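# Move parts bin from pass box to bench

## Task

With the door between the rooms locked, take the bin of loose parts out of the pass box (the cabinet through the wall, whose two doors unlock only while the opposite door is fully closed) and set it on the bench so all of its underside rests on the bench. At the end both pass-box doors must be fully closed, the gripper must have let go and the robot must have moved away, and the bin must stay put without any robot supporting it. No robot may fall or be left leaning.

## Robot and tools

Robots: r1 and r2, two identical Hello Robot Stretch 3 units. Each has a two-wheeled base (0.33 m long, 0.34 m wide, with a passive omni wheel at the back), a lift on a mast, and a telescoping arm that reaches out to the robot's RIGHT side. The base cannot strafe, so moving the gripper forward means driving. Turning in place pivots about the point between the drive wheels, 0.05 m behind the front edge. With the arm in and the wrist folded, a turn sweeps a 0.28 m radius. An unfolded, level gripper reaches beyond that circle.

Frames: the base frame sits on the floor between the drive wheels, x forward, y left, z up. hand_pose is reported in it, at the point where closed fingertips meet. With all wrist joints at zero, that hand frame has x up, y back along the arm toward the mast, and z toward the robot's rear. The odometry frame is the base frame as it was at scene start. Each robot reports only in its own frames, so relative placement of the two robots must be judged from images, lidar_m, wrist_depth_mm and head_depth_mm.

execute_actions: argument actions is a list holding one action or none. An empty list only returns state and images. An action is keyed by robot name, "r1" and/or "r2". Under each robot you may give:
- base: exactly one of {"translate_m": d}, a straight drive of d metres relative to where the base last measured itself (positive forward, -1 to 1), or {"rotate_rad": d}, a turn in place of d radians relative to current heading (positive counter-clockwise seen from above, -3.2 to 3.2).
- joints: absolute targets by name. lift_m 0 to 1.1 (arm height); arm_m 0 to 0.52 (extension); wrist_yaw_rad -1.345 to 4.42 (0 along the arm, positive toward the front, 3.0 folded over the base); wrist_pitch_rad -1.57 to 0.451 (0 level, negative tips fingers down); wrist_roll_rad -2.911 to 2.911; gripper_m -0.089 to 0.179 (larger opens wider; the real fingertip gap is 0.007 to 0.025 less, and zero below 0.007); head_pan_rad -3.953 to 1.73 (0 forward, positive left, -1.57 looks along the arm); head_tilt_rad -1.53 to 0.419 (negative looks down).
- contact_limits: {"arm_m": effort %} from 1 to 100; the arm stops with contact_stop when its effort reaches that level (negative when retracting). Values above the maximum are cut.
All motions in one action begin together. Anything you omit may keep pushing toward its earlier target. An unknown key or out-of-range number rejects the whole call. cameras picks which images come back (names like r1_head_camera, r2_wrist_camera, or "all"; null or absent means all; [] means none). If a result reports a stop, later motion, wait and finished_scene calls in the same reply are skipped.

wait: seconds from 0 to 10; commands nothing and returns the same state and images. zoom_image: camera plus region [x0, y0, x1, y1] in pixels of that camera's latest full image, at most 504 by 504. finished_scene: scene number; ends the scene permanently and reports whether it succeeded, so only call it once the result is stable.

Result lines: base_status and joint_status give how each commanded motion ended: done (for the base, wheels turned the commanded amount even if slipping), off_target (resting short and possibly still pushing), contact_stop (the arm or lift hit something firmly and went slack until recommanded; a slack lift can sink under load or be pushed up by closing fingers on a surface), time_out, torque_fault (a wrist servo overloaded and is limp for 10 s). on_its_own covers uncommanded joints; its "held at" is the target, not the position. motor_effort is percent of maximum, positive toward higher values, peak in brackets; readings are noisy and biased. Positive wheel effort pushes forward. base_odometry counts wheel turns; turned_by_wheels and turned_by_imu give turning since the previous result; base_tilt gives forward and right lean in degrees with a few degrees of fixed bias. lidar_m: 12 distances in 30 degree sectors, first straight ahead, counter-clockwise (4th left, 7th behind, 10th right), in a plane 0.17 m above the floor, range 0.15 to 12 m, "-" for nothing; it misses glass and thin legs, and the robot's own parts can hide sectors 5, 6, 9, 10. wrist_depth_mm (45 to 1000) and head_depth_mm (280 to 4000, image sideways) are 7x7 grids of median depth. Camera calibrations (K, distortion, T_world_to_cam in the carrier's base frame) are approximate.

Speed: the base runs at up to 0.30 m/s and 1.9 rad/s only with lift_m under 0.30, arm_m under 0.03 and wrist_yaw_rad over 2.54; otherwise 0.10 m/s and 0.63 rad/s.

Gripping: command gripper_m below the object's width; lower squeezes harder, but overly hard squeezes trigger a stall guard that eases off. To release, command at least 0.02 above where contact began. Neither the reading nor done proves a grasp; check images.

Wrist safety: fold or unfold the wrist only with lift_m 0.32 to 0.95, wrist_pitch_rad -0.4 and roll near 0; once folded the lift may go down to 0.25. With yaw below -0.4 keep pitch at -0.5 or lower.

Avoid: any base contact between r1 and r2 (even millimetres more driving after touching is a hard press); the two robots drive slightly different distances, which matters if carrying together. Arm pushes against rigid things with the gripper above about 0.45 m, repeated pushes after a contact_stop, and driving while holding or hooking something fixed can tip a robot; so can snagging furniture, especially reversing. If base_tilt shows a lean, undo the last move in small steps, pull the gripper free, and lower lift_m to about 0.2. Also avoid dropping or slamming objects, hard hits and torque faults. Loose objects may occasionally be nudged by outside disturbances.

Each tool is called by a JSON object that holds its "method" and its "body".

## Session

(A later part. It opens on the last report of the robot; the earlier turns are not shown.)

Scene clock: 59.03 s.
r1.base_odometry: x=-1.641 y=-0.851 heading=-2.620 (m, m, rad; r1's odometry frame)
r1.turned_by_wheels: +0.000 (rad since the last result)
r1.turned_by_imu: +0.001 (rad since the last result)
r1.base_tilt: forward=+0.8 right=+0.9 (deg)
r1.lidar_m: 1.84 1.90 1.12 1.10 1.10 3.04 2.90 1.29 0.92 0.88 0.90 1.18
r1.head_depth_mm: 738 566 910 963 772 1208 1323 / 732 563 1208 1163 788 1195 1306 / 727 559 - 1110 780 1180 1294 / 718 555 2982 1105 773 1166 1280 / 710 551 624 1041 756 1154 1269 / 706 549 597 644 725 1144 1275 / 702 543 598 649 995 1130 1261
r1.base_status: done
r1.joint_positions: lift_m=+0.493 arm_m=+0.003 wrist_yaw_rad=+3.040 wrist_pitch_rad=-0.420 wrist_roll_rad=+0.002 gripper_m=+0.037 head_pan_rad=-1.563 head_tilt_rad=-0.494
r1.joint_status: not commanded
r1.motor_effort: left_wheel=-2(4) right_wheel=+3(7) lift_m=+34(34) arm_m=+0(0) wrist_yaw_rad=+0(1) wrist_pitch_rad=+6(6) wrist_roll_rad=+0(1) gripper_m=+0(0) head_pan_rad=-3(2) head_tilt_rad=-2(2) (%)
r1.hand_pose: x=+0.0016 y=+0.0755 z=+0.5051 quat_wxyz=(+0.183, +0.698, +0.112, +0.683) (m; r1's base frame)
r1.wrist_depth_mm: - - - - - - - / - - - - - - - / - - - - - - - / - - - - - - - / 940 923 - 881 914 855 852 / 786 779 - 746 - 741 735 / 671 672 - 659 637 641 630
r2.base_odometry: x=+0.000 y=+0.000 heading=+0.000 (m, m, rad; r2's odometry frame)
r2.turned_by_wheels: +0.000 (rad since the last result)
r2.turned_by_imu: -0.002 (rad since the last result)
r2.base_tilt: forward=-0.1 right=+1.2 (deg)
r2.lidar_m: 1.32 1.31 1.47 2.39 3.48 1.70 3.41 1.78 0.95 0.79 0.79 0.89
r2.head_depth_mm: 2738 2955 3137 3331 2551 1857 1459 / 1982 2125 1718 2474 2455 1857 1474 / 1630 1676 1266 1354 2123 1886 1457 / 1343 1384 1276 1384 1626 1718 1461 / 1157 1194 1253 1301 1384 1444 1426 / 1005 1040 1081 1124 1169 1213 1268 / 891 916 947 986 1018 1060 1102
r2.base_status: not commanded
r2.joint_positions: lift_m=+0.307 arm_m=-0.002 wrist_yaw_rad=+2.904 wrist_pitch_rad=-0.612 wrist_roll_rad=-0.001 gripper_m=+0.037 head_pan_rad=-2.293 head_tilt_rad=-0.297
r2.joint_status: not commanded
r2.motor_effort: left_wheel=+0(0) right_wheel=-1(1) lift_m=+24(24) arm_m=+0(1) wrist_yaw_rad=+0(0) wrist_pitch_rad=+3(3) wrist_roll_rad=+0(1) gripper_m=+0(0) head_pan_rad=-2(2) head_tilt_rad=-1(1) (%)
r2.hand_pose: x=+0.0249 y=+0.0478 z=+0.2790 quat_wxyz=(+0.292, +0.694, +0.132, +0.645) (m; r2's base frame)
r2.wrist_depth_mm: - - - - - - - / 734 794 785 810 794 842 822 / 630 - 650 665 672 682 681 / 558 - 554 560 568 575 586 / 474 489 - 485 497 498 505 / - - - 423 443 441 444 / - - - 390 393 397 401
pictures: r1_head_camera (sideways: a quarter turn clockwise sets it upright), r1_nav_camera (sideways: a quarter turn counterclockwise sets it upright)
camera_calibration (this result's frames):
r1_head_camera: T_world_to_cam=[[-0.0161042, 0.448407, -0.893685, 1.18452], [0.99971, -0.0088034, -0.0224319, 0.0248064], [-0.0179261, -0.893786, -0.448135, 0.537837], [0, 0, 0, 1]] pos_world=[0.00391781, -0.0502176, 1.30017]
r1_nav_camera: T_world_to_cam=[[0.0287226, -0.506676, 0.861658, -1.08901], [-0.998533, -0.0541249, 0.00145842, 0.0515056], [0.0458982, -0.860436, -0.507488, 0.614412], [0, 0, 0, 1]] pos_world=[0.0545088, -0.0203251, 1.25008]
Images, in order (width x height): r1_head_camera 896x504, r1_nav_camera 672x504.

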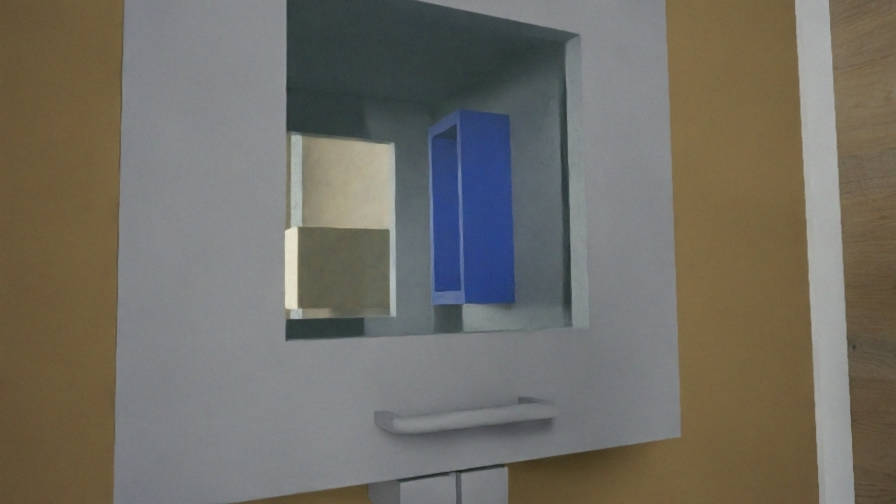

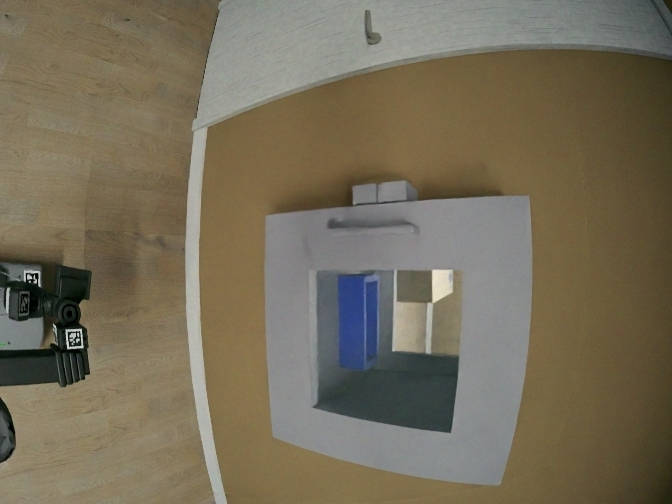

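{"method": "execute_actions", "body": {"actions": [{"r1":{"joints":{"wrist_yaw_rad":0,"wrist_pitch_rad":-0.4,"wrist_roll_rad":0,"lift_m":0.8,"gripper_m":0.1}}}]}}

Scene clock: 80.60 s.
r1.base_odometry: x=-1.641 y=-0.851 heading=-2.620 (m, m, rad; r1's odometry frame)
r1.turned_by_wheels: +0.000 (rad since the last result)
r1.turned_by_imu: +0.000 (rad since the last result)
r1.base_tilt: forward=+0.8 right=+0.9 (deg)
r1.lidar_m: 1.84 1.90 1.12 1.10 1.10 3.02 2.89 1.29 0.92 0.88 0.90 1.17
r1.head_depth_mm: 739 567 910 965 773 1205 1326 / 731 563 1206 1160 788 1188 1308 / 727 559 - 1110 778 1180 1288 / 717 555 2993 1104 773 1167 1288 / 712 551 623 1039 758 1152 1267 / 707 547 596 643 724 1141 1278 / 702 544 599 650 994 1136 1264
r1.base_status: not commanded
r1.joint_positions: lift_m=+0.799 arm_m=+0.003 wrist_yaw_rad=+0.002 wrist_pitch_rad=-0.419 wrist_roll_rad=+0.002 gripper_m=+0.100 head_pan_rad=-1.563 head_tilt_rad=-0.494
r1.joint_status: all done
r1.motor_effort: left_wheel=-2(2) right_wheel=+3(3) lift_m=+51(55) arm_m=+0(0) wrist_yaw_rad=-2(1) wrist_pitch_rad=+5(7) wrist_roll_rad=-1(0) gripper_m=-1(79) head_pan_rad=-2(3) head_tilt_rad=-2(1) (%)
r1.hand_pose: x=-0.0211 y=-0.3719 z=+0.8118 quat_wxyz=(+0.691, +0.148, -0.692, -0.147) (m; r1's base frame)
r1.wrist_depth_mm: 567 357 368 635 625 551 369 / 627 396 387 395 397 397 405 / 688 671 426 436 438 442 459 / 755 775 778 802 795 807 818 / 841 871 877 890 915 925 955 / 962 980 - - - - - / - - 994 953 983 934 936
r2.base_odometry: x=+0.000 y=+0.000 heading=+0.000 (m, m, rad; r2's odometry frame)
r2.turned_by_wheels: +0.000 (rad since the last result)
r2.turned_by_imu: -0.002 (rad since the last result)
r2.base_tilt: forward=-0.2 right=+1.1 (deg)
r2.lidar_m: 1.32 1.31 1.47 2.39 3.48 1.71 3.41 1.78 0.95 0.79 0.79 0.88
r2.head_depth_mm: 2692 2992 3160 3313 2542 1849 1446 / 2013 2121 1705 2485 2493 1871 1459 / 1615 1677 1262 1362 2095 1854 1468 / 1342 1404 1288 1385 1637 1730 1466 / 1153 1198 1248 1303 1372 1451 1419 / 1006 1045 1084 1125 1164 1224 1275 / 890 917 945 981 1013 1062 1101
r2.base_status: not commanded
r2.joint_positions: lift_m=+0.307 arm_m=-0.002 wrist_yaw_rad=+2.904 wrist_pitch_rad=-0.612 wrist_roll_rad=-0.001 gripper_m=+0.037 head_pan_rad=-2.293 head_tilt_rad=-0.297
r2.joint_status: not commanded
r2.motor_effort: left_wheel=+0(0) right_wheel=-1(0) lift_m=+24(24) arm_m=+1(1) wrist_yaw_rad=+0(0) wrist_pitch_rad=+3(3) wrist_roll_rad=+1(0) gripper_m=+0(0) head_pan_rad=-2(2) head_tilt_rad=-1(1) (%)
r2.hand_pose: x=+0.0249 y=+0.0478 z=+0.2790 quat_wxyz=(+0.292, +0.694, +0.132, +0.645) (m; r2's base frame)
r2.wrist_depth_mm: - - - - - - - / 733 812 767 789 813 829 854 / 644 - 652 661 671 678 684 / 554 - 548 565 570 567 603 / 482 492 - 490 494 493 499 / - - - 418 443 443 444 / - - - 389 399 398 400
pictures: r1_head_camera (sideways: a quarter turn clockwise sets it upright), r1_nav_camera (sideways: a quarter turn counterclockwise sets it upright), r1_wrist_camera, r2_head_camera (sideways: a quarter turn clockwise sets it upright), r2_nav_camera (sideways: a quarter turn counterclockwise sets it upright), r2_wrist_camera
camera_calibration (this result's frames):
r1_head_camera: T_world_to_cam=[[-0.0160907, 0.448407, -0.893684, 1.18452], [0.999709, -0.00883355, -0.0224319, 0.0248064], [-0.017953, -0.893786, -0.448135, 0.537837], [0, 0, 0, 1]] pos_world=[0.0039163, -0.0502175, 1.30017]
r1_nav_camera: T_world_to_cam=[[0.0287073, -0.506677, 0.861658, -1.08901], [-0.998535, -0.0540948, 0.00145841, 0.0515056], [0.0458722, -0.860437, -0.507488, 0.614413], [0, 0, 0, 1]] pos_world=[0.0545082, -0.0203266, 1.25008]
r1_wrist_camera: T_world_to_cam=[[-0.999627, 0.00453164, -0.0269228, 0.00417551], [0.0247809, 0.564459, -0.825089, 0.915724], [0.0114578, -0.825449, -0.56436, 0.313562], [0, 0, 0, 1]] pos_world=[-0.0221112, -0.258078, 0.932628]
r2_head_camera: T_world_to_cam=[[0.233517, 0.226422, -0.945623, 1.2505], [0.757473, -0.652134, 0.0309062, -0.036551], [-0.609675, -0.723501, -0.323793, 0.38745], [0, 0, 0, 1]] pos_world=[-0.0281093, -0.0266573, 1.30909]
r2_nav_camera: T_world_to_cam=[[-0.223066, -0.167777, 0.960256, -1.20396], [-0.713203, 0.699611, -0.0434396, 0.106144], [-0.664517, -0.694547, -0.275718, 0.323692], [0, 0, 0, 1]] pos_world=[0.0222385, -0.0514362, 1.24997]
r2_wrist_camera: T_world_to_cam=[[0.961329, -0.273655, 0.0309701, -0.0256372], [-0.176029, -0.69704, -0.695089, 0.260886], [0.211802, 0.662758, -0.718256, 0.330609], [0, 0, 0, 1]] pos_world=[0.000545466, -0.0442816, 0.419595]
Images, in order (width x height): r1_head_camera 896x504, r1_nav_camera 672x504, r1_wrist_camera 644x364, r2_head_camera 896x504, r2_nav_camera 672x504, r2_wrist_camera 644x364.

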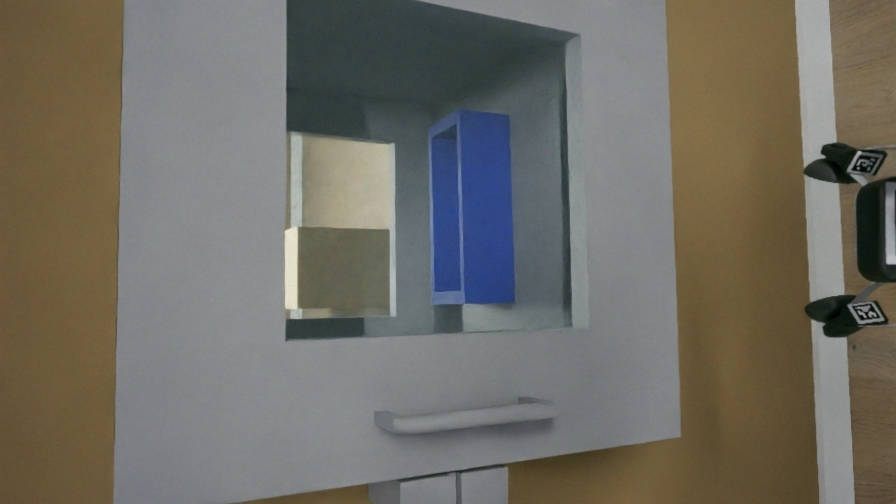

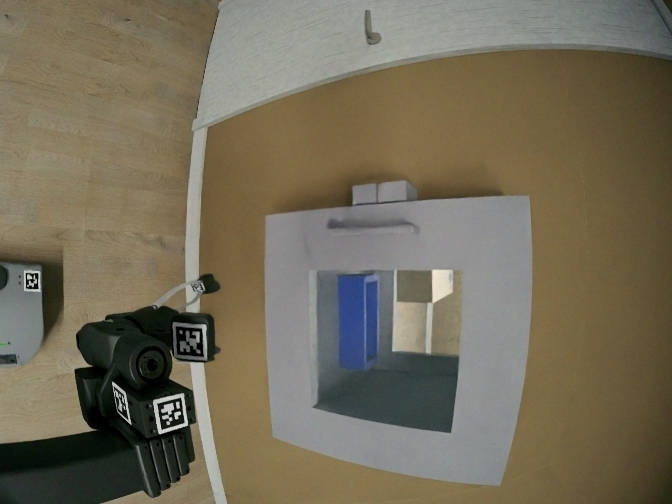

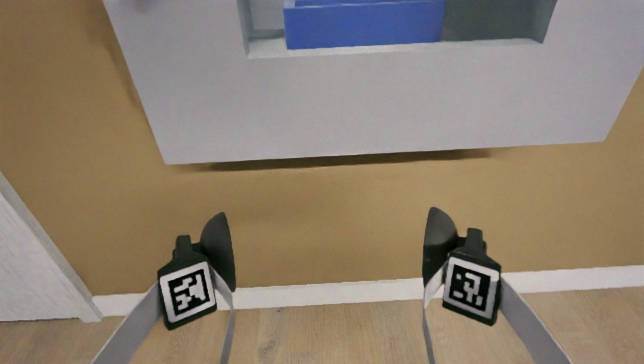

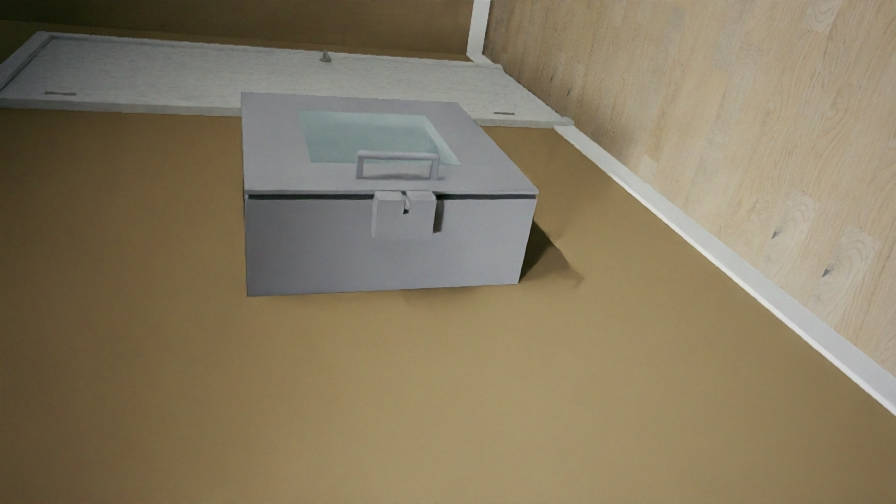

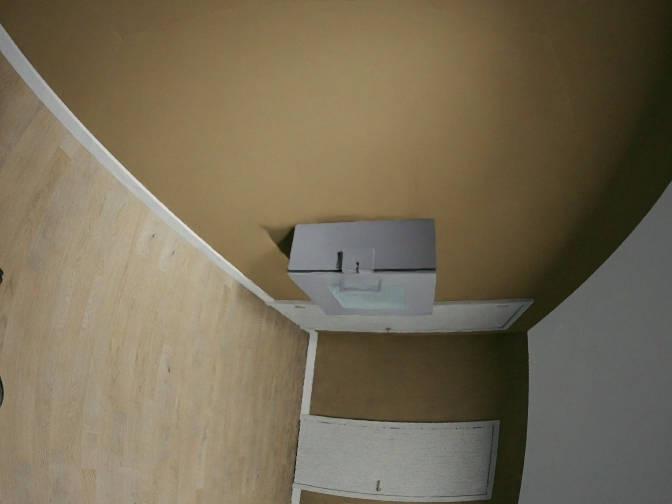

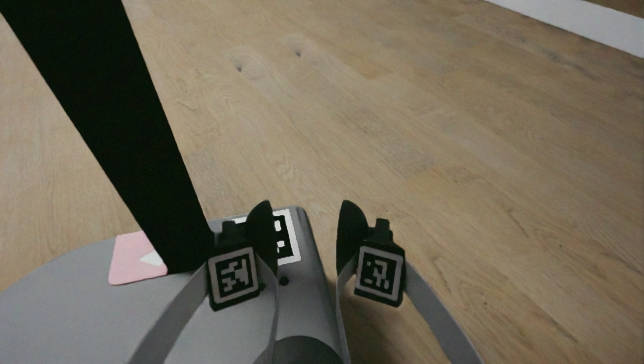

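{"method": "execute_actions", "body": {"actions": [{"r1":{"base":{"translate_m":0.145},"joints":{"lift_m":1.02,"wrist_pitch_rad":-0.2,"arm_m":0.04}}}], "cameras": ["r1_head_camera","r1_wrist_camera"]}}

Scene clock: 102.13 s.
r1.base_odometry: x=-1.767 y=-0.923 heading=-2.620 (m, m, rad; r1's odometry frame)
r1.turned_by_wheels: +0.000 (rad since the last result)
r1.turned_by_imu: +0.000 (rad since the last result)
r1.base_tilt: forward=+0.8 right=+0.9 (deg)
r1.lidar_m: 1.70 1.76 2.33 1.09 3.51 3.18 3.02 1.28 0.91 0.87 0.90 1.17
r1.head_depth_mm: 734 562 1190 - - - - / 729 558 - 1299 - - 1263 / 722 554 619 - - - - / 713 549 600 - - - 1277 / 711 561 612 648 991 1149 1269 / 710 768 838 911 1013 1138 1265 / 706 763 830 908 1006 1127 1259
r1.base_status: done
r1.joint_positions: lift_m=+1.019 arm_m=+0.040 wrist_yaw_rad=+0.001 wrist_pitch_rad=-0.220 wrist_roll_rad=+0.002 gripper_m=+0.100 head_pan_rad=-1.563 head_tilt_rad=-0.494
r1.joint_status: all done
r1.motor_effort: left_wheel=-1(3) right_wheel=+3(5) lift_m=+51(55) arm_m=+3(4) wrist_yaw_rad=-1(2) wrist_pitch_rad=+6(6) wrist_roll_rad=-1(1) gripper_m=+0(0) head_pan_rad=-2(3) head_tilt_rad=-1(0) (%)
r1.hand_pose: x=-0.0211 y=-0.4295 z=+1.0785 quat_wxyz=(+0.703, +0.078, -0.703, -0.078) (m; r1's base frame)
r1.wrist_depth_mm: 516 522 523 314 317 319 500 / 549 565 555 333 - 834 556 / 596 604 599 355 - 863 570 / 632 649 393 381 844 803 569 / 667 701 421 411 744 740 576 / 720 740 767 451 488 610 474 / 787 837 826 491 493 515 511
r2.base_odometry: x=+0.000 y=+0.000 heading=+0.000 (m, m, rad; r2's odometry frame)
r2.turned_by_wheels: +0.000 (rad since the last result)
r2.turned_by_imu: -0.002 (rad since the last result)
r2.base_tilt: forward=-0.2 right=+1.0 (deg)
r2.lidar_m: 1.32 1.31 1.47 2.39 3.49 1.71 3.42 1.77 0.95 0.79 0.79 0.89
r2.head_depth_mm: 2680 2964 3154 3319 2562 1850 1463 / 2012 2127 1708 2501 2448 1842 1463 / 1616 1690 1267 1357 2099 1882 1466 / 1342 1392 1291 1383 1637 1708 1471 / 1149 1199 1245 1313 1371 1439 1429 / 1003 1043 1072 1118 1165 1211 1270 / 889 916 948 979 1018 1055 1095
r2.base_status: not commanded
r2.joint_positions: lift_m=+0.307 arm_m=-0.002 wrist_yaw_rad=+2.904 wrist_pitch_rad=-0.612 wrist_roll_rad=-0.001 gripper_m=+0.037 head_pan_rad=-2.293 head_tilt_rad=-0.297
r2.joint_status: not commanded
r2.motor_effort: left_wheel=+0(0) right_wheel=+0(1) lift_m=+24(24) arm_m=+1(0) wrist_yaw_rad=+0(0) wrist_pitch_rad=+4(3) wrist_roll_rad=+0(1) gripper_m=+0(0) head_pan_rad=-2(2) head_tilt_rad=-1(1) (%)
r2.hand_pose: x=+0.0249 y=+0.0478 z=+0.2790 quat_wxyz=(+0.292, +0.694, +0.132, +0.645) (m; r2's base frame)
r2.wrist_depth_mm: - - - - - - - / 719 796 802 796 813 842 864 / 634 - 642 651 677 681 686 / 551 - 560 572 567 575 577 / 471 492 - 490 493 486 497 / - - - 425 438 440 450 / - - - 393 391 397 407
pictures: r1_head_camera (sideways: a quarter turn clockwise sets it upright), r1_wrist_camera
camera_calibration (this result's frames):
r1_head_camera: T_world_to_cam=[[-0.016079, 0.448426, -0.893675, 1.18451], [0.999709, -0.00885931, -0.0224322, 0.0248069], [-0.0179765, -0.893776, -0.448153, 0.537861], [0, 0, 0, 1]] pos_world=[0.00391498, -0.0502174, 1.30017]
r1_wrist_camera: T_world_to_cam=[[-0.999617, -0.000476143, -0.0276735, 0.0102116], [0.0252867, 0.390807, -0.920125, 1.1962], [0.0112531, -0.920473, -0.390645, 0.188368], [0, 0, 0, 1]] pos_world=[-0.0221598, -0.294089, 1.17452]
Images, in order (width x height): r1_head_camera 896x504, r1_wrist_camera 644x364.

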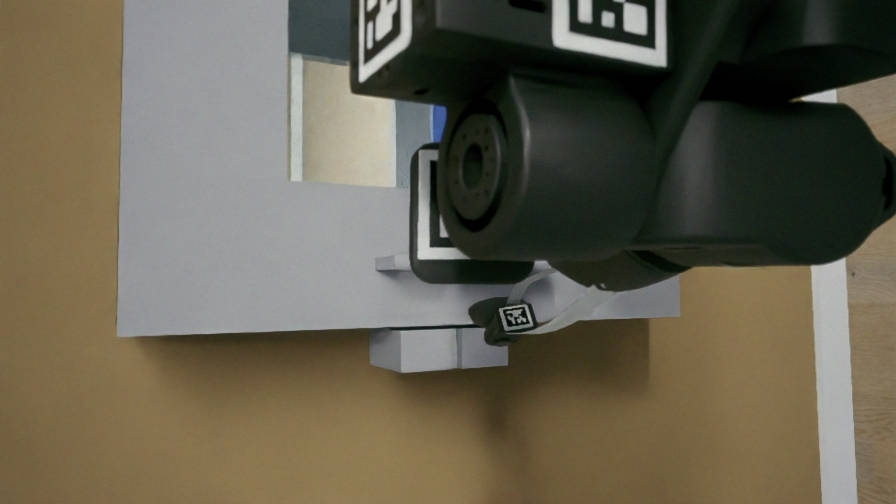

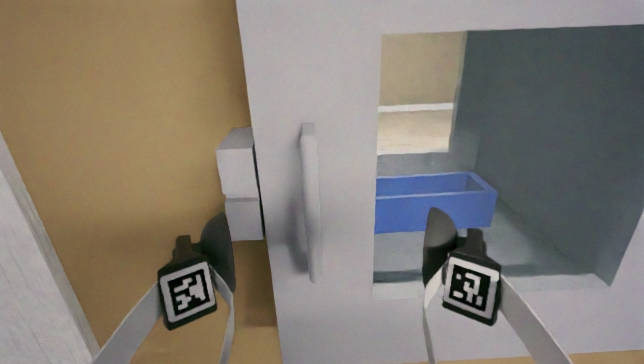

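{"method": "execute_actions", "body": {"actions": [{"r1":{"base":{"translate_m":0.012},"joints":{"lift_m":0.975,"arm_m":0.12}}}], "cameras": ["r1_wrist_camera"]}}

{"method": "execute_actions", "body": {"actions": [{"r1":{"joints":{"arm_m":0.18},"contact_limits":{"arm_m":15}}}], "cameras": ["r1_wrist_camera"]}}

Scene clock: 110.37 s.
r1.base_odometry: x=-1.777 y=-0.929 heading=-2.620 (m, m, rad; r1's odometry frame)
r1.turned_by_wheels: +0.000 (rad since the last result)
r1.turned_by_imu: +0.000 (rad since the last result)
r1.base_tilt: forward=+0.9 right=+0.9 (deg)
r1.lidar_m: 1.69 1.74 2.31 1.09 3.50 3.19 3.04 1.28 0.91 0.87 0.90 1.17
r1.head_depth_mm: 732 561 1223 1289 - - 1309 / 728 557 - - - - 1296 / 723 554 610 647 - 1230 1286 / 711 550 599 635 - 1199 1277 / 711 752 808 648 1005 1153 1278 / 709 766 836 918 1013 1136 1270 / 706 762 828 911 1004 1128 1257
r1.base_status: done
r1.joint_positions: lift_m=+0.976 arm_m=+0.120 wrist_yaw_rad=+0.001 wrist_pitch_rad=-0.220 wrist_roll_rad=+0.002 gripper_m=+0.100 head_pan_rad=-1.563 head_tilt_rad=-0.494
r1.joint_status: all done
r1.motor_effort: left_wheel=-1(4) right_wheel=+2(5) lift_m=+15(45) arm_m=+3(4) wrist_yaw_rad=-1(3) wrist_pitch_rad=+6(6) wrist_roll_rad=-1(1) gripper_m=+0(0) head_pan_rad=-3(2) head_tilt_rad=-3(1) (%)
r1.hand_pose: x=-0.0212 y=-0.5095 z=+1.0350 quat_wxyz=(+0.703, +0.078, -0.703, -0.078) (m; r1's base frame)
r1.wrist_depth_mm: 455 457 245 239 247 785 575 / 481 483 477 256 - 827 582 / 514 517 280 270 917 859 586 / 552 549 291 292 642 738 580 / 581 595 320 318 477 654 591 / 642 644 641 344 393 546 523 / 691 714 721 377 383 385 391
r2.base_odometry: x=+0.000 y=+0.000 heading=+0.000 (m, m, rad; r2's odometry frame)
r2.turned_by_wheels: +0.000 (rad since the last result)
r2.turned_by_imu: -0.001 (rad since the last result)
r2.base_tilt: forward=+0.0 right=+1.0 (deg)
r2.lidar_m: 1.32 1.31 1.47 2.39 3.50 1.71 3.38 1.78 0.95 0.79 0.79 0.89
r2.head_depth_mm: 2679 2963 3186 3351 2518 1847 1449 / 2016 2141 1715 2489 2475 1862 1466 / 1618 1670 1269 1358 2096 1863 1462 / 1350 1403 1280 1385 1624 1725 1485 / 1152 1195 1250 1300 1377 1436 1440 / 1005 1039 1078 1115 1169 1216 1279 / 889 919 951 981 1016 1053 1094
r2.base_status: not commanded
r2.joint_positions: lift_m=+0.307 arm_m=-0.002 wrist_yaw_rad=+2.904 wrist_pitch_rad=-0.612 wrist_roll_rad=-0.001 gripper_m=+0.037 head_pan_rad=-2.293 head_tilt_rad=-0.297
r2.joint_status: not commanded
r2.motor_effort: left_wheel=+0(0) right_wheel=-1(1) lift_m=+24(24) arm_m=+0(1) wrist_yaw_rad=-1(0) wrist_pitch_rad=+3(3) wrist_roll_rad=+1(0) gripper_m=+0(0) head_pan_rad=-3(2) head_tilt_rad=-1(1) (%)
r2.hand_pose: x=+0.0249 y=+0.0478 z=+0.2790 quat_wxyz=(+0.292, +0.694, +0.132, +0.645) (m; r2's base frame)
r2.wrist_depth_mm: - - - - - - - / 733 809 781 786 803 828 868 / 649 - 651 639 668 687 687 / 552 - 544 572 574 582 578 / 481 497 - 489 500 495 505 / - - - 431 440 443 447 / - - - 390 402 394 400
pictures: r1_wrist_camera
camera_calibration (this result's frames):
r1_wrist_camera: T_world_to_cam=[[-0.999617, -0.0000752732, -0.0276736, 0.00907373], [0.0254448, 0.390688, -0.920172, 1.18738], [0.010881, -0.920523, -0.390536, 0.0975636], [0, 0, 0, 1]] pos_world=[-0.0222041, -0.374086, 1.13095]
Images, in order (width x height): r1_wrist_camera 644x364.

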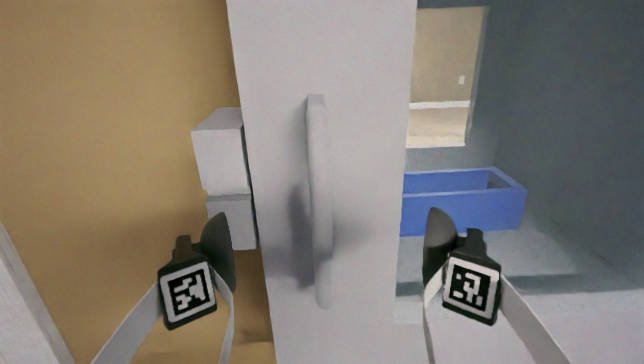

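Scene clock: 111.97 s.
r1.base_odometry: x=-1.777 y=-0.929 heading=-2.620 (m, m, rad; r1's odometry frame)
r1.turned_by_wheels: +0.000 (rad since the last result)
r1.turned_by_imu: +0.000 (rad since the last result)
r1.base_tilt: forward=+0.8 right=+0.9 (deg)
r1.lidar_m: 1.69 1.74 2.32 1.09 3.51 3.19 3.03 1.28 0.91 0.87 0.90 1.17
r1.head_depth_mm: 732 561 1222 - 787 1192 1310 / 729 556 - - - 1182 1302 / 724 554 603 - - 1168 1286 / 711 550 599 - - 1162 1283 / 712 752 809 649 1003 1143 1276 / 711 767 837 919 1011 1137 1269 / 705 760 830 909 1008 1126 1254
r1.base_status: not commanded
r1.joint_positions: lift_m=+0.976 arm_m=+0.180 wrist_yaw_rad=+0.001 wrist_pitch_rad=-0.220 wrist_roll_rad=+0.002 gripper_m=+0.100 head_pan_rad=-1.563 head_tilt_rad=-0.494
r1.joint_status: all done
r1.motor_effort: left_wheel=-1(1) right_wheel=+2(3) lift_m=+15(14) arm_m=+3(4) wrist_yaw_rad=-2(0) wrist_pitch_rad=+6(6) wrist_roll_rad=-1(1) gripper_m=+0(0) head_pan_rad=-3(2) head_tilt_rad=-2(3) (%)
r1.contact_limits: arm_m 15 (drawing in: default 25, maximum 41; extending or still: default 33, maximum 55)
r1.hand_pose: x=-0.0212 y=-0.5695 z=+1.0350 quat_wxyz=(+0.703, +0.078, -0.703, -0.078) (m; r1's base frame)
r1.wrist_depth_mm: 399 396 184 185 187 742 568 / 422 426 198 197 201 778 567 / 450 453 215 208 215 810 586 / 485 484 223 223 234 732 588 / 526 527 240 241 246 593 593 / 561 566 267 261 268 548 519 / 601 633 617 285 326 386 344
r2.base_odometry: x=+0.000 y=+0.000 heading=+0.000 (m, m, rad; r2's odometry frame)
r2.turned_by_wheels: +0.000 (rad since the last result)
r2.turned_by_imu: +0.000 (rad since the last result)
r2.base_tilt: forward=-0.2 right=+1.0 (deg)
r2.lidar_m: 1.31 1.31 1.47 2.39 3.47 1.71 3.41 1.79 0.95 0.79 0.79 0.89
r2.head_depth_mm: 2696 3000 3150 3331 2573 1854 1455 / 1981 2101 1717 2490 2472 1852 1460 / 1623 1667 1260 1356 2095 1862 1467 / 1337 1397 1279 1378 1641 1718 1471 / 1148 1201 1258 1307 1370 1438 1441 / 993 1041 1079 1121 1174 1221 1275 / 891 917 947 987 1020 1055 1100
r2.base_status: not commanded
r2.joint_positions: lift_m=+0.307 arm_m=-0.002 wrist_yaw_rad=+2.904 wrist_pitch_rad=-0.612 wrist_roll_rad=-0.001 gripper_m=+0.037 head_pan_rad=-2.293 head_tilt_rad=-0.297
r2.joint_status: not commanded
r2.motor_effort: left_wheel=+0(0) right_wheel=+0(1) lift_m=+24(24) arm_m=+1(1) wrist_yaw_rad=+0(0) wrist_pitch_rad=+3(4) wrist_roll_rad=+0(0) gripper_m=+0(0) head_pan_rad=-2(2) head_tilt_rad=-1(1) (%)
r2.hand_pose: x=+0.0249 y=+0.0478 z=+0.2790 quat_wxyz=(+0.292, +0.694, +0.132, +0.645) (m; r2's base frame)
r2.wrist_depth_mm: - - - - - - - / 728 817 783 819 820 811 821 / 647 - 665 646 682 684 686 / 545 - 550 552 577 574 573 / 479 496 - 485 497 493 503 / - - - 427 439 441 454 / - - - 392 386 395 393
pictures: r1_wrist_camera
camera_calibration (this result's frames):
r1_wrist_camera: T_world_to_cam=[[-0.999617, -0.0000486592, -0.0276735, 0.00907773], [0.0254551, 0.390687, -0.920172, 1.21083], [0.0108564, -0.920524, -0.390536, 0.0423334], [0, 0, 0, 1]] pos_world=[-0.022207, -0.434084, 1.13095]
Images, in order (width x height): r1_wrist_camera 644x364.

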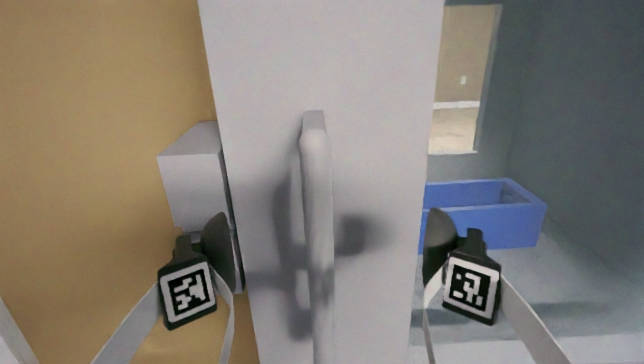

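{"method": "execute_actions", "body": {"actions": [{"r1":{"joints":{"arm_m":0.195,"gripper_m":-0.03},"contact_limits":{"arm_m":15}}}], "cameras": ["r1_wrist_camera"]}}

{"method": "execute_actions", "body": {"actions": [{"r1":{"joints":{"arm_m":0.12},"contact_limits":{"arm_m":25}}}], "cameras": ["r1_wrist_camera","r1_head_camera"]}}

Scene clock: 120.30 s.
r1.base_odometry: x=-1.777 y=-0.929 heading=-2.620 (m, m, rad; r1's odometry frame)
r1.turned_by_wheels: +0.000 (rad since the last result)
r1.turned_by_imu: +0.000 (rad since the last result)
r1.base_tilt: forward=+0.8 right=+0.9 (deg)
r1.lidar_m: 1.69 1.75 2.32 1.09 3.51 3.20 3.03 1.29 0.91 0.87 0.90 1.17
r1.head_depth_mm: 732 561 1225 - 786 1191 1313 / 727 557 - - 775 1184 1299 / 723 553 598 - 766 1173 1286 / 711 550 600 - 750 1159 1273 / 713 753 809 654 1008 1150 1272 / 709 767 836 918 1013 1137 1267 / 706 761 830 911 1004 1129 1254
r1.base_status: not commanded
r1.joint_positions: lift_m=+0.976 arm_m=+0.195 wrist_yaw_rad=+0.010 wrist_pitch_rad=-0.223 wrist_roll_rad=+0.002 gripper_m=-0.029 head_pan_rad=-1.563 head_tilt_rad=-0.494
r1.joint_status: all done
r1.motor_effort: left_wheel=+1(1) right_wheel=-1(1) lift_m=+15(15) arm_m=+3(3) wrist_yaw_rad=-11(11) wrist_pitch_rad=+7(7) wrist_roll_rad=-1(1) gripper_m=-18(95) head_pan_rad=-2(2) head_tilt_rad=-2(2) (%)
r1.contact_limits: arm_m 15 (drawing in: default 25, maximum 41; extending or still: default 33, maximum 55)
r1.hand_pose: x=-0.0190 y=-0.5843 z=+1.0343 quat_wxyz=(+0.703, +0.082, -0.703, -0.075) (m; r1's base frame)
r1.wrist_depth_mm: 386 390 171 171 172 733 578 / 412 416 184 183 183 778 587 / 438 443 196 192 197 821 585 / 474 469 208 205 214 726 587 / 510 513 226 159 233 588 588 / 558 563 243 - 510 529 513 / 602 610 610 266 277 437 434
r2.base_odometry: x=+0.000 y=+0.000 heading=+0.000 (m, m, rad; r2's odometry frame)
r2.turned_by_wheels: +0.000 (rad since the last result)
r2.turned_by_imu: -0.001 (rad since the last result)
r2.base_tilt: forward=-0.1 right=+1.1 (deg)
r2.lidar_m: 1.31 1.31 1.47 2.38 3.49 1.71 3.41 1.78 0.95 0.79 0.79 0.88
r2.head_depth_mm: 2670 2978 3227 3398 2542 1847 1451 / 2015 2125 1690 2484 2485 1861 1450 / 1607 1675 1264 1362 2090 1864 1472 / 1340 1388 1290 1391 1632 1714 1468 / 1142 1195 1246 1306 1379 1436 1431 / 1003 1043 1082 1113 1170 1209 1275 / 890 918 947 980 1017 1058 1096
r2.base_status: not commanded
r2.joint_positions: lift_m=+0.307 arm_m=-0.002 wrist_yaw_rad=+2.904 wrist_pitch_rad=-0.612 wrist_roll_rad=-0.001 gripper_m=+0.037 head_pan_rad=-2.293 head_tilt_rad=-0.297
r2.joint_status: not commanded
r2.motor_effort: left_wheel=+0(0) right_wheel=-1(1) lift_m=+24(24) arm_m=+1(1) wrist_yaw_rad=+0(0) wrist_pitch_rad=+3(3) wrist_roll_rad=+1(0) gripper_m=+0(0) head_pan_rad=-2(2) head_tilt_rad=-1(1) (%)
r2.hand_pose: x=+0.0249 y=+0.0478 z=+0.2790 quat_wxyz=(+0.292, +0.694, +0.132, +0.645) (m; r2's base frame)
r2.wrist_depth_mm: - - - - - - - / 736 787 799 807 809 820 841 / 631 - 643 646 669 690 695 / 549 - 549 558 560 571 577 / 475 500 - 493 493 496 502 / - - - 420 437 438 440 / - - - 389 394 398 400
pictures: r1_wrist_camera
camera_calibration (this result's frames):
r1_wrist_camera: T_world_to_cam=[[-0.999574, -0.00932258, -0.027671, 0.00592455], [0.0217743, 0.393407, -0.919107, 1.21633], [0.0194544, -0.919317, -0.393036, 0.0318866], [0, 0, 0, 1]] pos_world=[-0.0211831, -0.449144, 1.13064]
Images, in order (width x height): r1_wrist_camera 644x364.

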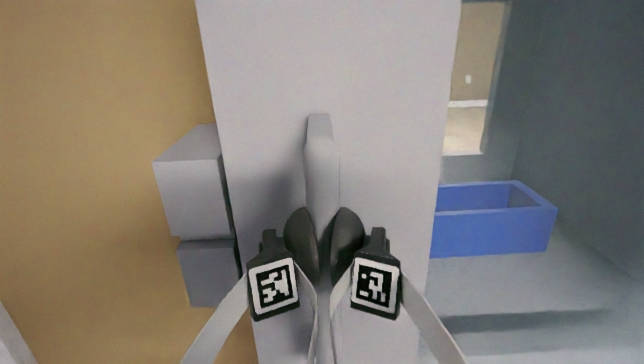

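Scene clock: 122.03 s.
r1.base_odometry: x=-1.777 y=-0.929 heading=-2.621 (m, m, rad; r1's odometry frame)
r1.turned_by_wheels: +0.000 (rad since the last result)
r1.turned_by_imu: -0.001 (rad since the last result)
r1.base_tilt: forward=+0.8 right=+0.9 (deg)
r1.lidar_m: 1.69 1.74 2.32 1.09 3.53 3.18 3.03 1.28 0.91 0.87 0.90 1.17
r1.head_depth_mm: 731 510 1221 1297 - - 1314 / 726 498 3870 - - - 1296 / 722 488 533 568 - 1233 1287 / 712 478 520 554 - 1197 1278 / 713 753 808 647 1004 1141 1275 / 709 769 836 916 1016 1138 1266 / 705 763 831 912 1006 1126 1252
r1.base_status: not commanded
r1.joint_positions: lift_m=+0.976 arm_m=+0.120 wrist_yaw_rad=-0.029 wrist_pitch_rad=-0.223 wrist_roll_rad=+0.002 gripper_m=-0.029 head_pan_rad=-1.563 head_tilt_rad=-0.494
r1.joint_status: all done
r1.on_its_own: wrist_yaw_rad is at rest, and its effort (+29) is outside its rest range (-12 to +12)
r1.motor_effort: left_wheel=-6(6) right_wheel=+12(10) lift_m=+16(16) arm_m=-5(6) wrist_yaw_rad=+29(28) wrist_pitch_rad=+7(7) wrist_roll_rad=-1(1) gripper_m=-20(20) head_pan_rad=-2(2) head_tilt_rad=-2(1) (%)
r1.contact_limits: arm_m 25 (drawing in: default 25, maximum 41; extending or still: default 33, maximum 55)
r1.hand_pose: x=-0.0285 y=-0.5098 z=+1.0342 quat_wxyz=(+0.701, +0.069, -0.704, -0.089) (m; r1's base frame)
r1.wrist_depth_mm: 443 455 164 173 182 773 544 / 467 484 175 183 195 803 549 / 499 512 189 191 209 822 560 / 534 547 204 202 228 738 567 / 574 584 225 163 611 659 565 / 626 631 630 179 535 527 522 / 656 693 686 260 301 349 366
r2.base_odometry: x=+0.000 y=+0.000 heading=+0.000 (m, m, rad; r2's odometry frame)
r2.turned_by_wheels: +0.000 (rad since the last result)
r2.turned_by_imu: +0.000 (rad since the last result)
r2.base_tilt: forward=-0.2 right=+1.0 (deg)
r2.lidar_m: 1.32 1.31 1.47 2.39 3.50 1.71 3.41 1.78 0.95 0.79 0.79 0.88
r2.head_depth_mm: 2683 2933 3152 3295 2523 1864 1468 / 2019 2108 1723 2516 2470 1856 1458 / 1616 1681 1260 1363 2109 1854 1468 / 1344 1391 1285 1381 1634 1727 1461 / 1144 1198 1249 1308 1372 1450 1436 / 999 1037 1076 1121 1165 1218 1280 / 887 921 945 987 1013 1055 1098
r2.base_status: not commanded
r2.joint_positions: lift_m=+0.307 arm_m=-0.002 wrist_yaw_rad=+2.904 wrist_pitch_rad=-0.612 wrist_roll_rad=-0.001 gripper_m=+0.037 head_pan_rad=-2.293 head_tilt_rad=-0.297
r2.joint_status: not commanded
r2.motor_effort: left_wheel=+0(0) right_wheel=-1(1) lift_m=+24(24) arm_m=+1(1) wrist_yaw_rad=+0(0) wrist_pitch_rad=+3(3) wrist_roll_rad=+1(1) gripper_m=-1(0) head_pan_rad=-2(2) head_tilt_rad=-1(2) (%)
r2.hand_pose: x=+0.0249 y=+0.0478 z=+0.2790 quat_wxyz=(+0.292, +0.694, +0.132, +0.645) (m; r2's base frame)
r2.wrist_depth_mm: - - - - - - - / 730 794 783 804 807 798 834 / 644 - 646 649 678 677 678 / 549 - 547 564 571 576 579 / 482 493 - 483 499 500 507 / - - - 426 435 447 447 / - - - 387 390 398 397
pictures: r1_head_camera (sideways: a quarter turn clockwise sets it upright), r1_wrist_camera
camera_calibration (this result's frames):
r1_head_camera: T_world_to_cam=[[-0.0160654, 0.44865, -0.893563, 1.18436], [0.999709, -0.00888814, -0.0224364, 0.0248123], [-0.0180082, -0.893663, -0.448377, 0.538152], [0, 0, 0, 1]] pos_world=[0.00391325, -0.0502169, 1.30015]
r1_wrist_camera: T_world_to_cam=[[-0.999173, 0.0297962, -0.0276707, 0.0170046], [0.0371558, 0.392536, -0.918986, 1.18703], [-0.0165205, -0.919254, -0.393319, 0.0997933], [0, 0, 0, 1]] pos_world=[-0.0254659, -0.374723, 1.13058]
Images, in order (width x height): r1_head_camera 896x504, r1_wrist_camera 644x364.

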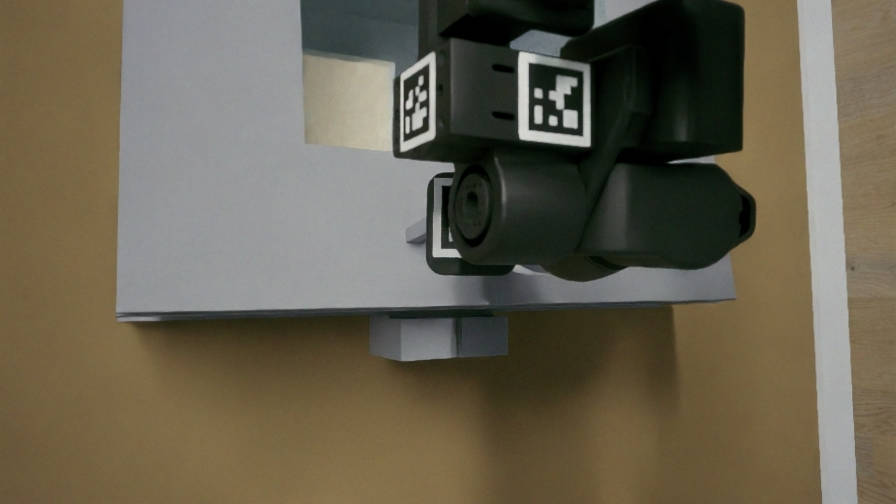

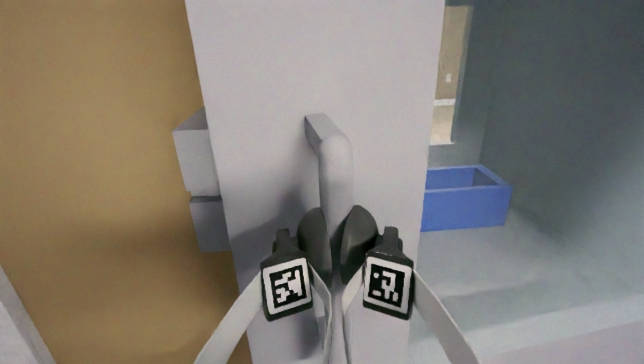

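{"method": "execute_actions", "body": {"actions": [{"r1":{"base":{"translate_m":-0.04},"joints":{"arm_m":0.0},"contact_limits":{"arm_m":25}}}], "cameras": ["r1_nav_camera"]}}

{"method": "execute_actions", "body": {"actions": [{"r1":{"joints":{"gripper_m":0.06,"wrist_yaw_rad":0}}}], "cameras": ["r1_nav_camera","r1_wrist_camera"]}}

Scene clock: 132.87 s.
r1.base_odometry: x=-1.742 y=-0.909 heading=-2.621 (m, m, rad; r1's odometry frame)
r1.turned_by_wheels: +0.000 (rad since the last result)
r1.turned_by_imu: -0.001 (rad since the last result)
r1.base_tilt: forward=+0.8 right=+0.9 (deg)
r1.lidar_m: 1.73 1.78 2.37 1.10 3.51 3.16 3.00 1.29 0.91 0.87 0.90 1.17
r1.head_depth_mm: 734 419 469 1130 954 - - / 726 398 439 1040 933 - - / 715 379 415 454 479 - - / 712 360 393 431 469 526 1247 / 707 364 399 666 736 1107 1255 / 709 768 837 678 1021 1143 1273 / 705 764 832 909 1009 1128 1253
r1.base_status: done
r1.joint_positions: lift_m=+0.976 arm_m=+0.003 wrist_yaw_rad=-0.079 wrist_pitch_rad=-0.224 wrist_roll_rad=+0.002 gripper_m=-0.029 head_pan_rad=-1.563 head_tilt_rad=-0.494
r1.joint_status: all done
joint sent to its limit — the command would take r1.arm_m past its lower limit, so that joint was sent only as far as its limit.
r1.on_its_own: wrist_yaw_rad is held at -0.046, not at your +0.000, by its stall guard, which is still easing
r1.motor_effort: left_wheel=-4(8) right_wheel=+11(11) lift_m=+16(16) arm_m=-6(6) wrist_yaw_rad=+32(40) wrist_pitch_rad=+7(7) wrist_roll_rad=-1(1) gripper_m=-19(21) head_pan_rad=-3(3) head_tilt_rad=-1(2) (%)
r1.contact_limits: arm_m 25 (drawing in: default 25, maximum 41; extending or still: default 33, maximum 55)
r1.hand_pose: x=-0.0407 y=-0.3917 z=+1.0339 quat_wxyz=(+0.699, +0.052, -0.706, -0.107) (m; r1's base frame)
r1.wrist_depth_mm: 527 534 158 179 902 661 471 / 563 566 167 191 969 684 476 / 599 605 176 190 930 690 420 / 639 663 190 202 792 713 463 / 673 708 206 211 672 629 494 / 742 762 219 - 567 431 944 / 778 831 535 252 357 472 -
r2.base_odometry: x=+0.000 y=+0.000 heading=+0.000 (m, m, rad; r2's odometry frame)
r2.turned_by_wheels: +0.000 (rad since the last result)
r2.turned_by_imu: -0.001 (rad since the last result)
r2.base_tilt: forward=-0.1 right=+1.1 (deg)
r2.lidar_m: 1.32 1.31 1.47 2.39 3.48 1.71 3.40 1.78 0.95 0.79 0.79 0.89
r2.head_depth_mm: 2695 2990 3154 3394 2529 1858 1443 / 1995 2115 1704 2480 2459 1870 1452 / 1637 1676 1265 1358 2093 1884 1457 / 1344 1389 1279 1375 1640 1727 1470 / 1142 1199 1252 1308 1369 1438 1434 / 1004 1038 1077 1125 1166 1223 1281 / 886 917 948 979 1017 1056 1102
r2.base_status: not commanded
r2.joint_positions: lift_m=+0.307 arm_m=-0.002 wrist_yaw_rad=+2.904 wrist_pitch_rad=-0.612 wrist_roll_rad=-0.001 gripper_m=+0.037 head_pan_rad=-2.293 head_tilt_rad=-0.297
r2.joint_status: not commanded
r2.motor_effort: left_wheel=+0(0) right_wheel=-1(1) lift_m=+24(24) arm_m=+1(1) wrist_yaw_rad=+0(0) wrist_pitch_rad=+3(4) wrist_roll_rad=+0(0) gripper_m=-1(0) head_pan_rad=-3(3) head_tilt_rad=-1(1) (%)
r2.hand_pose: x=+0.0249 y=+0.0478 z=+0.2790 quat_wxyz=(+0.292, +0.694, +0.132, +0.645) (m; r2's base frame)
r2.wrist_depth_mm: - - - - - - - / 734 799 777 787 813 828 834 / 652 - 660 662 670 670 686 / 550 - 558 571 569 574 582 / 476 491 - 485 495 501 507 / - - - 425 431 439 445 / - - - 391 386 396 398
pictures: r1_nav_camera (sideways: a quarter turn counterclockwise sets it upright)
camera_calibration (this result's frames):
r1_nav_camera: T_world_to_cam=[[0.0286773, -0.50692, 0.861516, -1.08882], [-0.998538, -0.0540323, 0.00144552, 0.0515224], [0.0458169, -0.860298, -0.507728, 0.614726], [0, 0, 0, 1]] pos_world=[0.0545068, -0.0203152, 1.25008]
Images, in order (width x height): r1_nav_camera 672x504.

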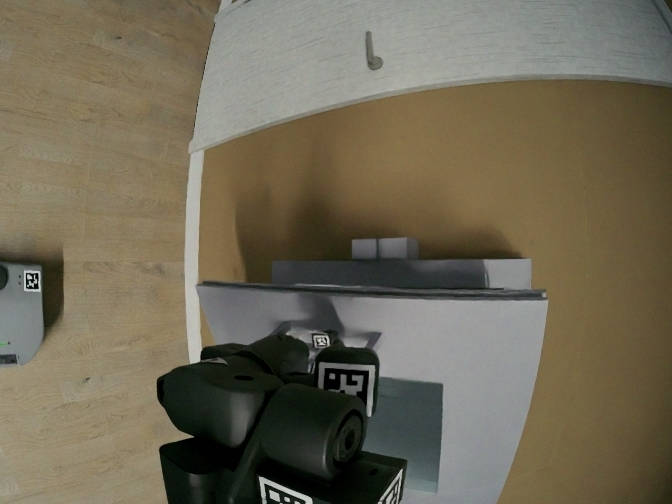

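Scene clock: 134.60 s.
r1.base_odometry: x=-1.742 y=-0.909 heading=-2.621 (m, m, rad; r1's odometry frame)
r1.turned_by_wheels: +0.000 (rad since the last result)
r1.turned_by_imu: +0.000 (rad since the last result)
r1.base_tilt: forward=+0.8 right=+0.9 (deg)
r1.lidar_m: 1.73 1.78 2.36 1.10 3.50 3.13 3.00 1.29 0.92 0.87 0.90 1.17
r1.head_depth_mm: 731 477 1130 1134 958 - - / 728 461 1267 1113 934 - - / 717 445 486 551 972 - - / 712 431 470 505 539 - - / 707 417 459 504 562 653 1268 / 711 770 832 679 1020 1143 1267 / 705 762 832 914 1012 1123 1256
r1.base_status: not commanded
r1.joint_positions: lift_m=+0.976 arm_m=+0.003 wrist_yaw_rad=-0.002 wrist_pitch_rad=-0.219 wrist_roll_rad=+0.002 gripper_m=+0.060 head_pan_rad=-1.563 head_tilt_rad=-0.494
r1.joint_status: all done
r1.motor_effort: left_wheel=-2(6) right_wheel=+3(15) lift_m=+16(16) arm_m=-3(6) wrist_yaw_rad=+2(54) wrist_pitch_rad=+6(7) wrist_roll_rad=+0(1) gripper_m=+0(79) head_pan_rad=-3(2) head_tilt_rad=-1(1) (%)
r1.hand_pose: x=-0.0220 y=-0.3927 z=+1.0351 quat_wxyz=(+0.702, +0.077, -0.703, -0.079) (m; r1's base frame)
r1.wrist_depth_mm: 556 565 220 235 892 785 535 / 596 608 237 248 - 781 534 / 631 637 254 262 - 799 540 / 678 693 281 280 758 776 545 / 723 732 736 304 673 667 464 / 770 804 - 327 365 433 485 / 821 862 886 365 407 469 956
r2.base_odometry: x=+0.000 y=+0.000 heading=+0.000 (m, m, rad; r2's odometry frame)
r2.turned_by_wheels: +0.000 (rad since the last result)
r2.turned_by_imu: +0.000 (rad since the last result)
r2.base_tilt: forward=-0.1 right=+1.0 (deg)
r2.lidar_m: 1.32 1.31 1.47 2.39 3.49 1.70 3.39 1.78 0.95 0.79 0.79 0.88
r2.head_depth_mm: 2703 3004 3177 3301 2536 1872 1447 / 1986 2093 1717 2485 2463 1848 1466 / 1633 1680 1265 1360 2087 1877 1467 / 1333 1397 1284 1382 1644 1724 1473 / 1147 1195 1249 1310 1373 1443 1433 / 997 1040 1074 1117 1169 1216 1268 / 892 917 952 977 1018 1057 1094
r2.base_status: not commanded
r2.joint_positions: lift_m=+0.307 arm_m=-0.002 wrist_yaw_rad=+2.904 wrist_pitch_rad=-0.612 wrist_roll_rad=-0.001 gripper_m=+0.037 head_pan_rad=-2.293 head_tilt_rad=-0.297
r2.joint_status: not commanded
r2.motor_effort: left_wheel=+0(0) right_wheel=+0(1) lift_m=+24(24) arm_m=+1(1) wrist_yaw_rad=+0(0) wrist_pitch_rad=+4(4) wrist_roll_rad=+0(1) gripper_m=+0(0) head_pan_rad=-2(2) head_tilt_rad=-1(1) (%)
r2.hand_pose: x=+0.0249 y=+0.0478 z=+0.2790 quat_wxyz=(+0.292, +0.694, +0.132, +0.645) (m; r2's base frame)
r2.wrist_depth_mm: - - - - - - - / 731 810 779 792 789 808 830 / 637 - 652 668 654 683 692 / 543 - 547 555 571 566 582 / 473 492 - 494 498 504 503 / - - - 419 438 437 452 / - - - 393 393 394 396
pictures: r1_nav_camera (sideways: a quarter turn counterclockwise sets it upright), r1_wrist_camera
camera_calibration (this result's frames):
r1_nav_camera: T_world_to_cam=[[0.0286773, -0.50692, 0.861516, -1.08882], [-0.998538, -0.0540323, 0.00144553, 0.0515224], [0.045817, -0.860298, -0.507728, 0.614726], [0, 0, 0, 1]] pos_world=[0.0545068, -0.0203152, 1.25008]
r1_wrist_camera: T_world_to_cam=[[-0.999613, 0.00298977, -0.0276707, 0.0095314], [0.0266446, 0.390079, -0.920396, 1.14188], [0.008042, -0.920777, -0.390008, 0.20441], [0, 0, 0, 1]] pos_world=[-0.0225412, -0.257237, 1.13097]
Images, in order (width x height): r1_nav_camera 672x504, r1_wrist_camera 644x364.

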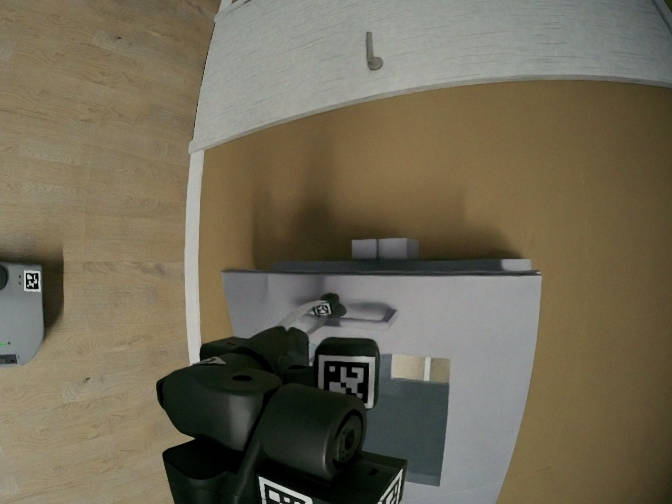

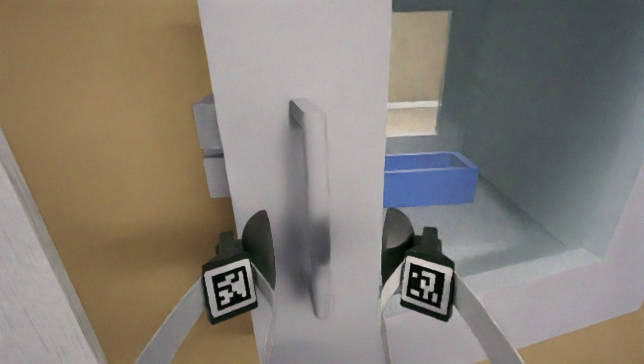

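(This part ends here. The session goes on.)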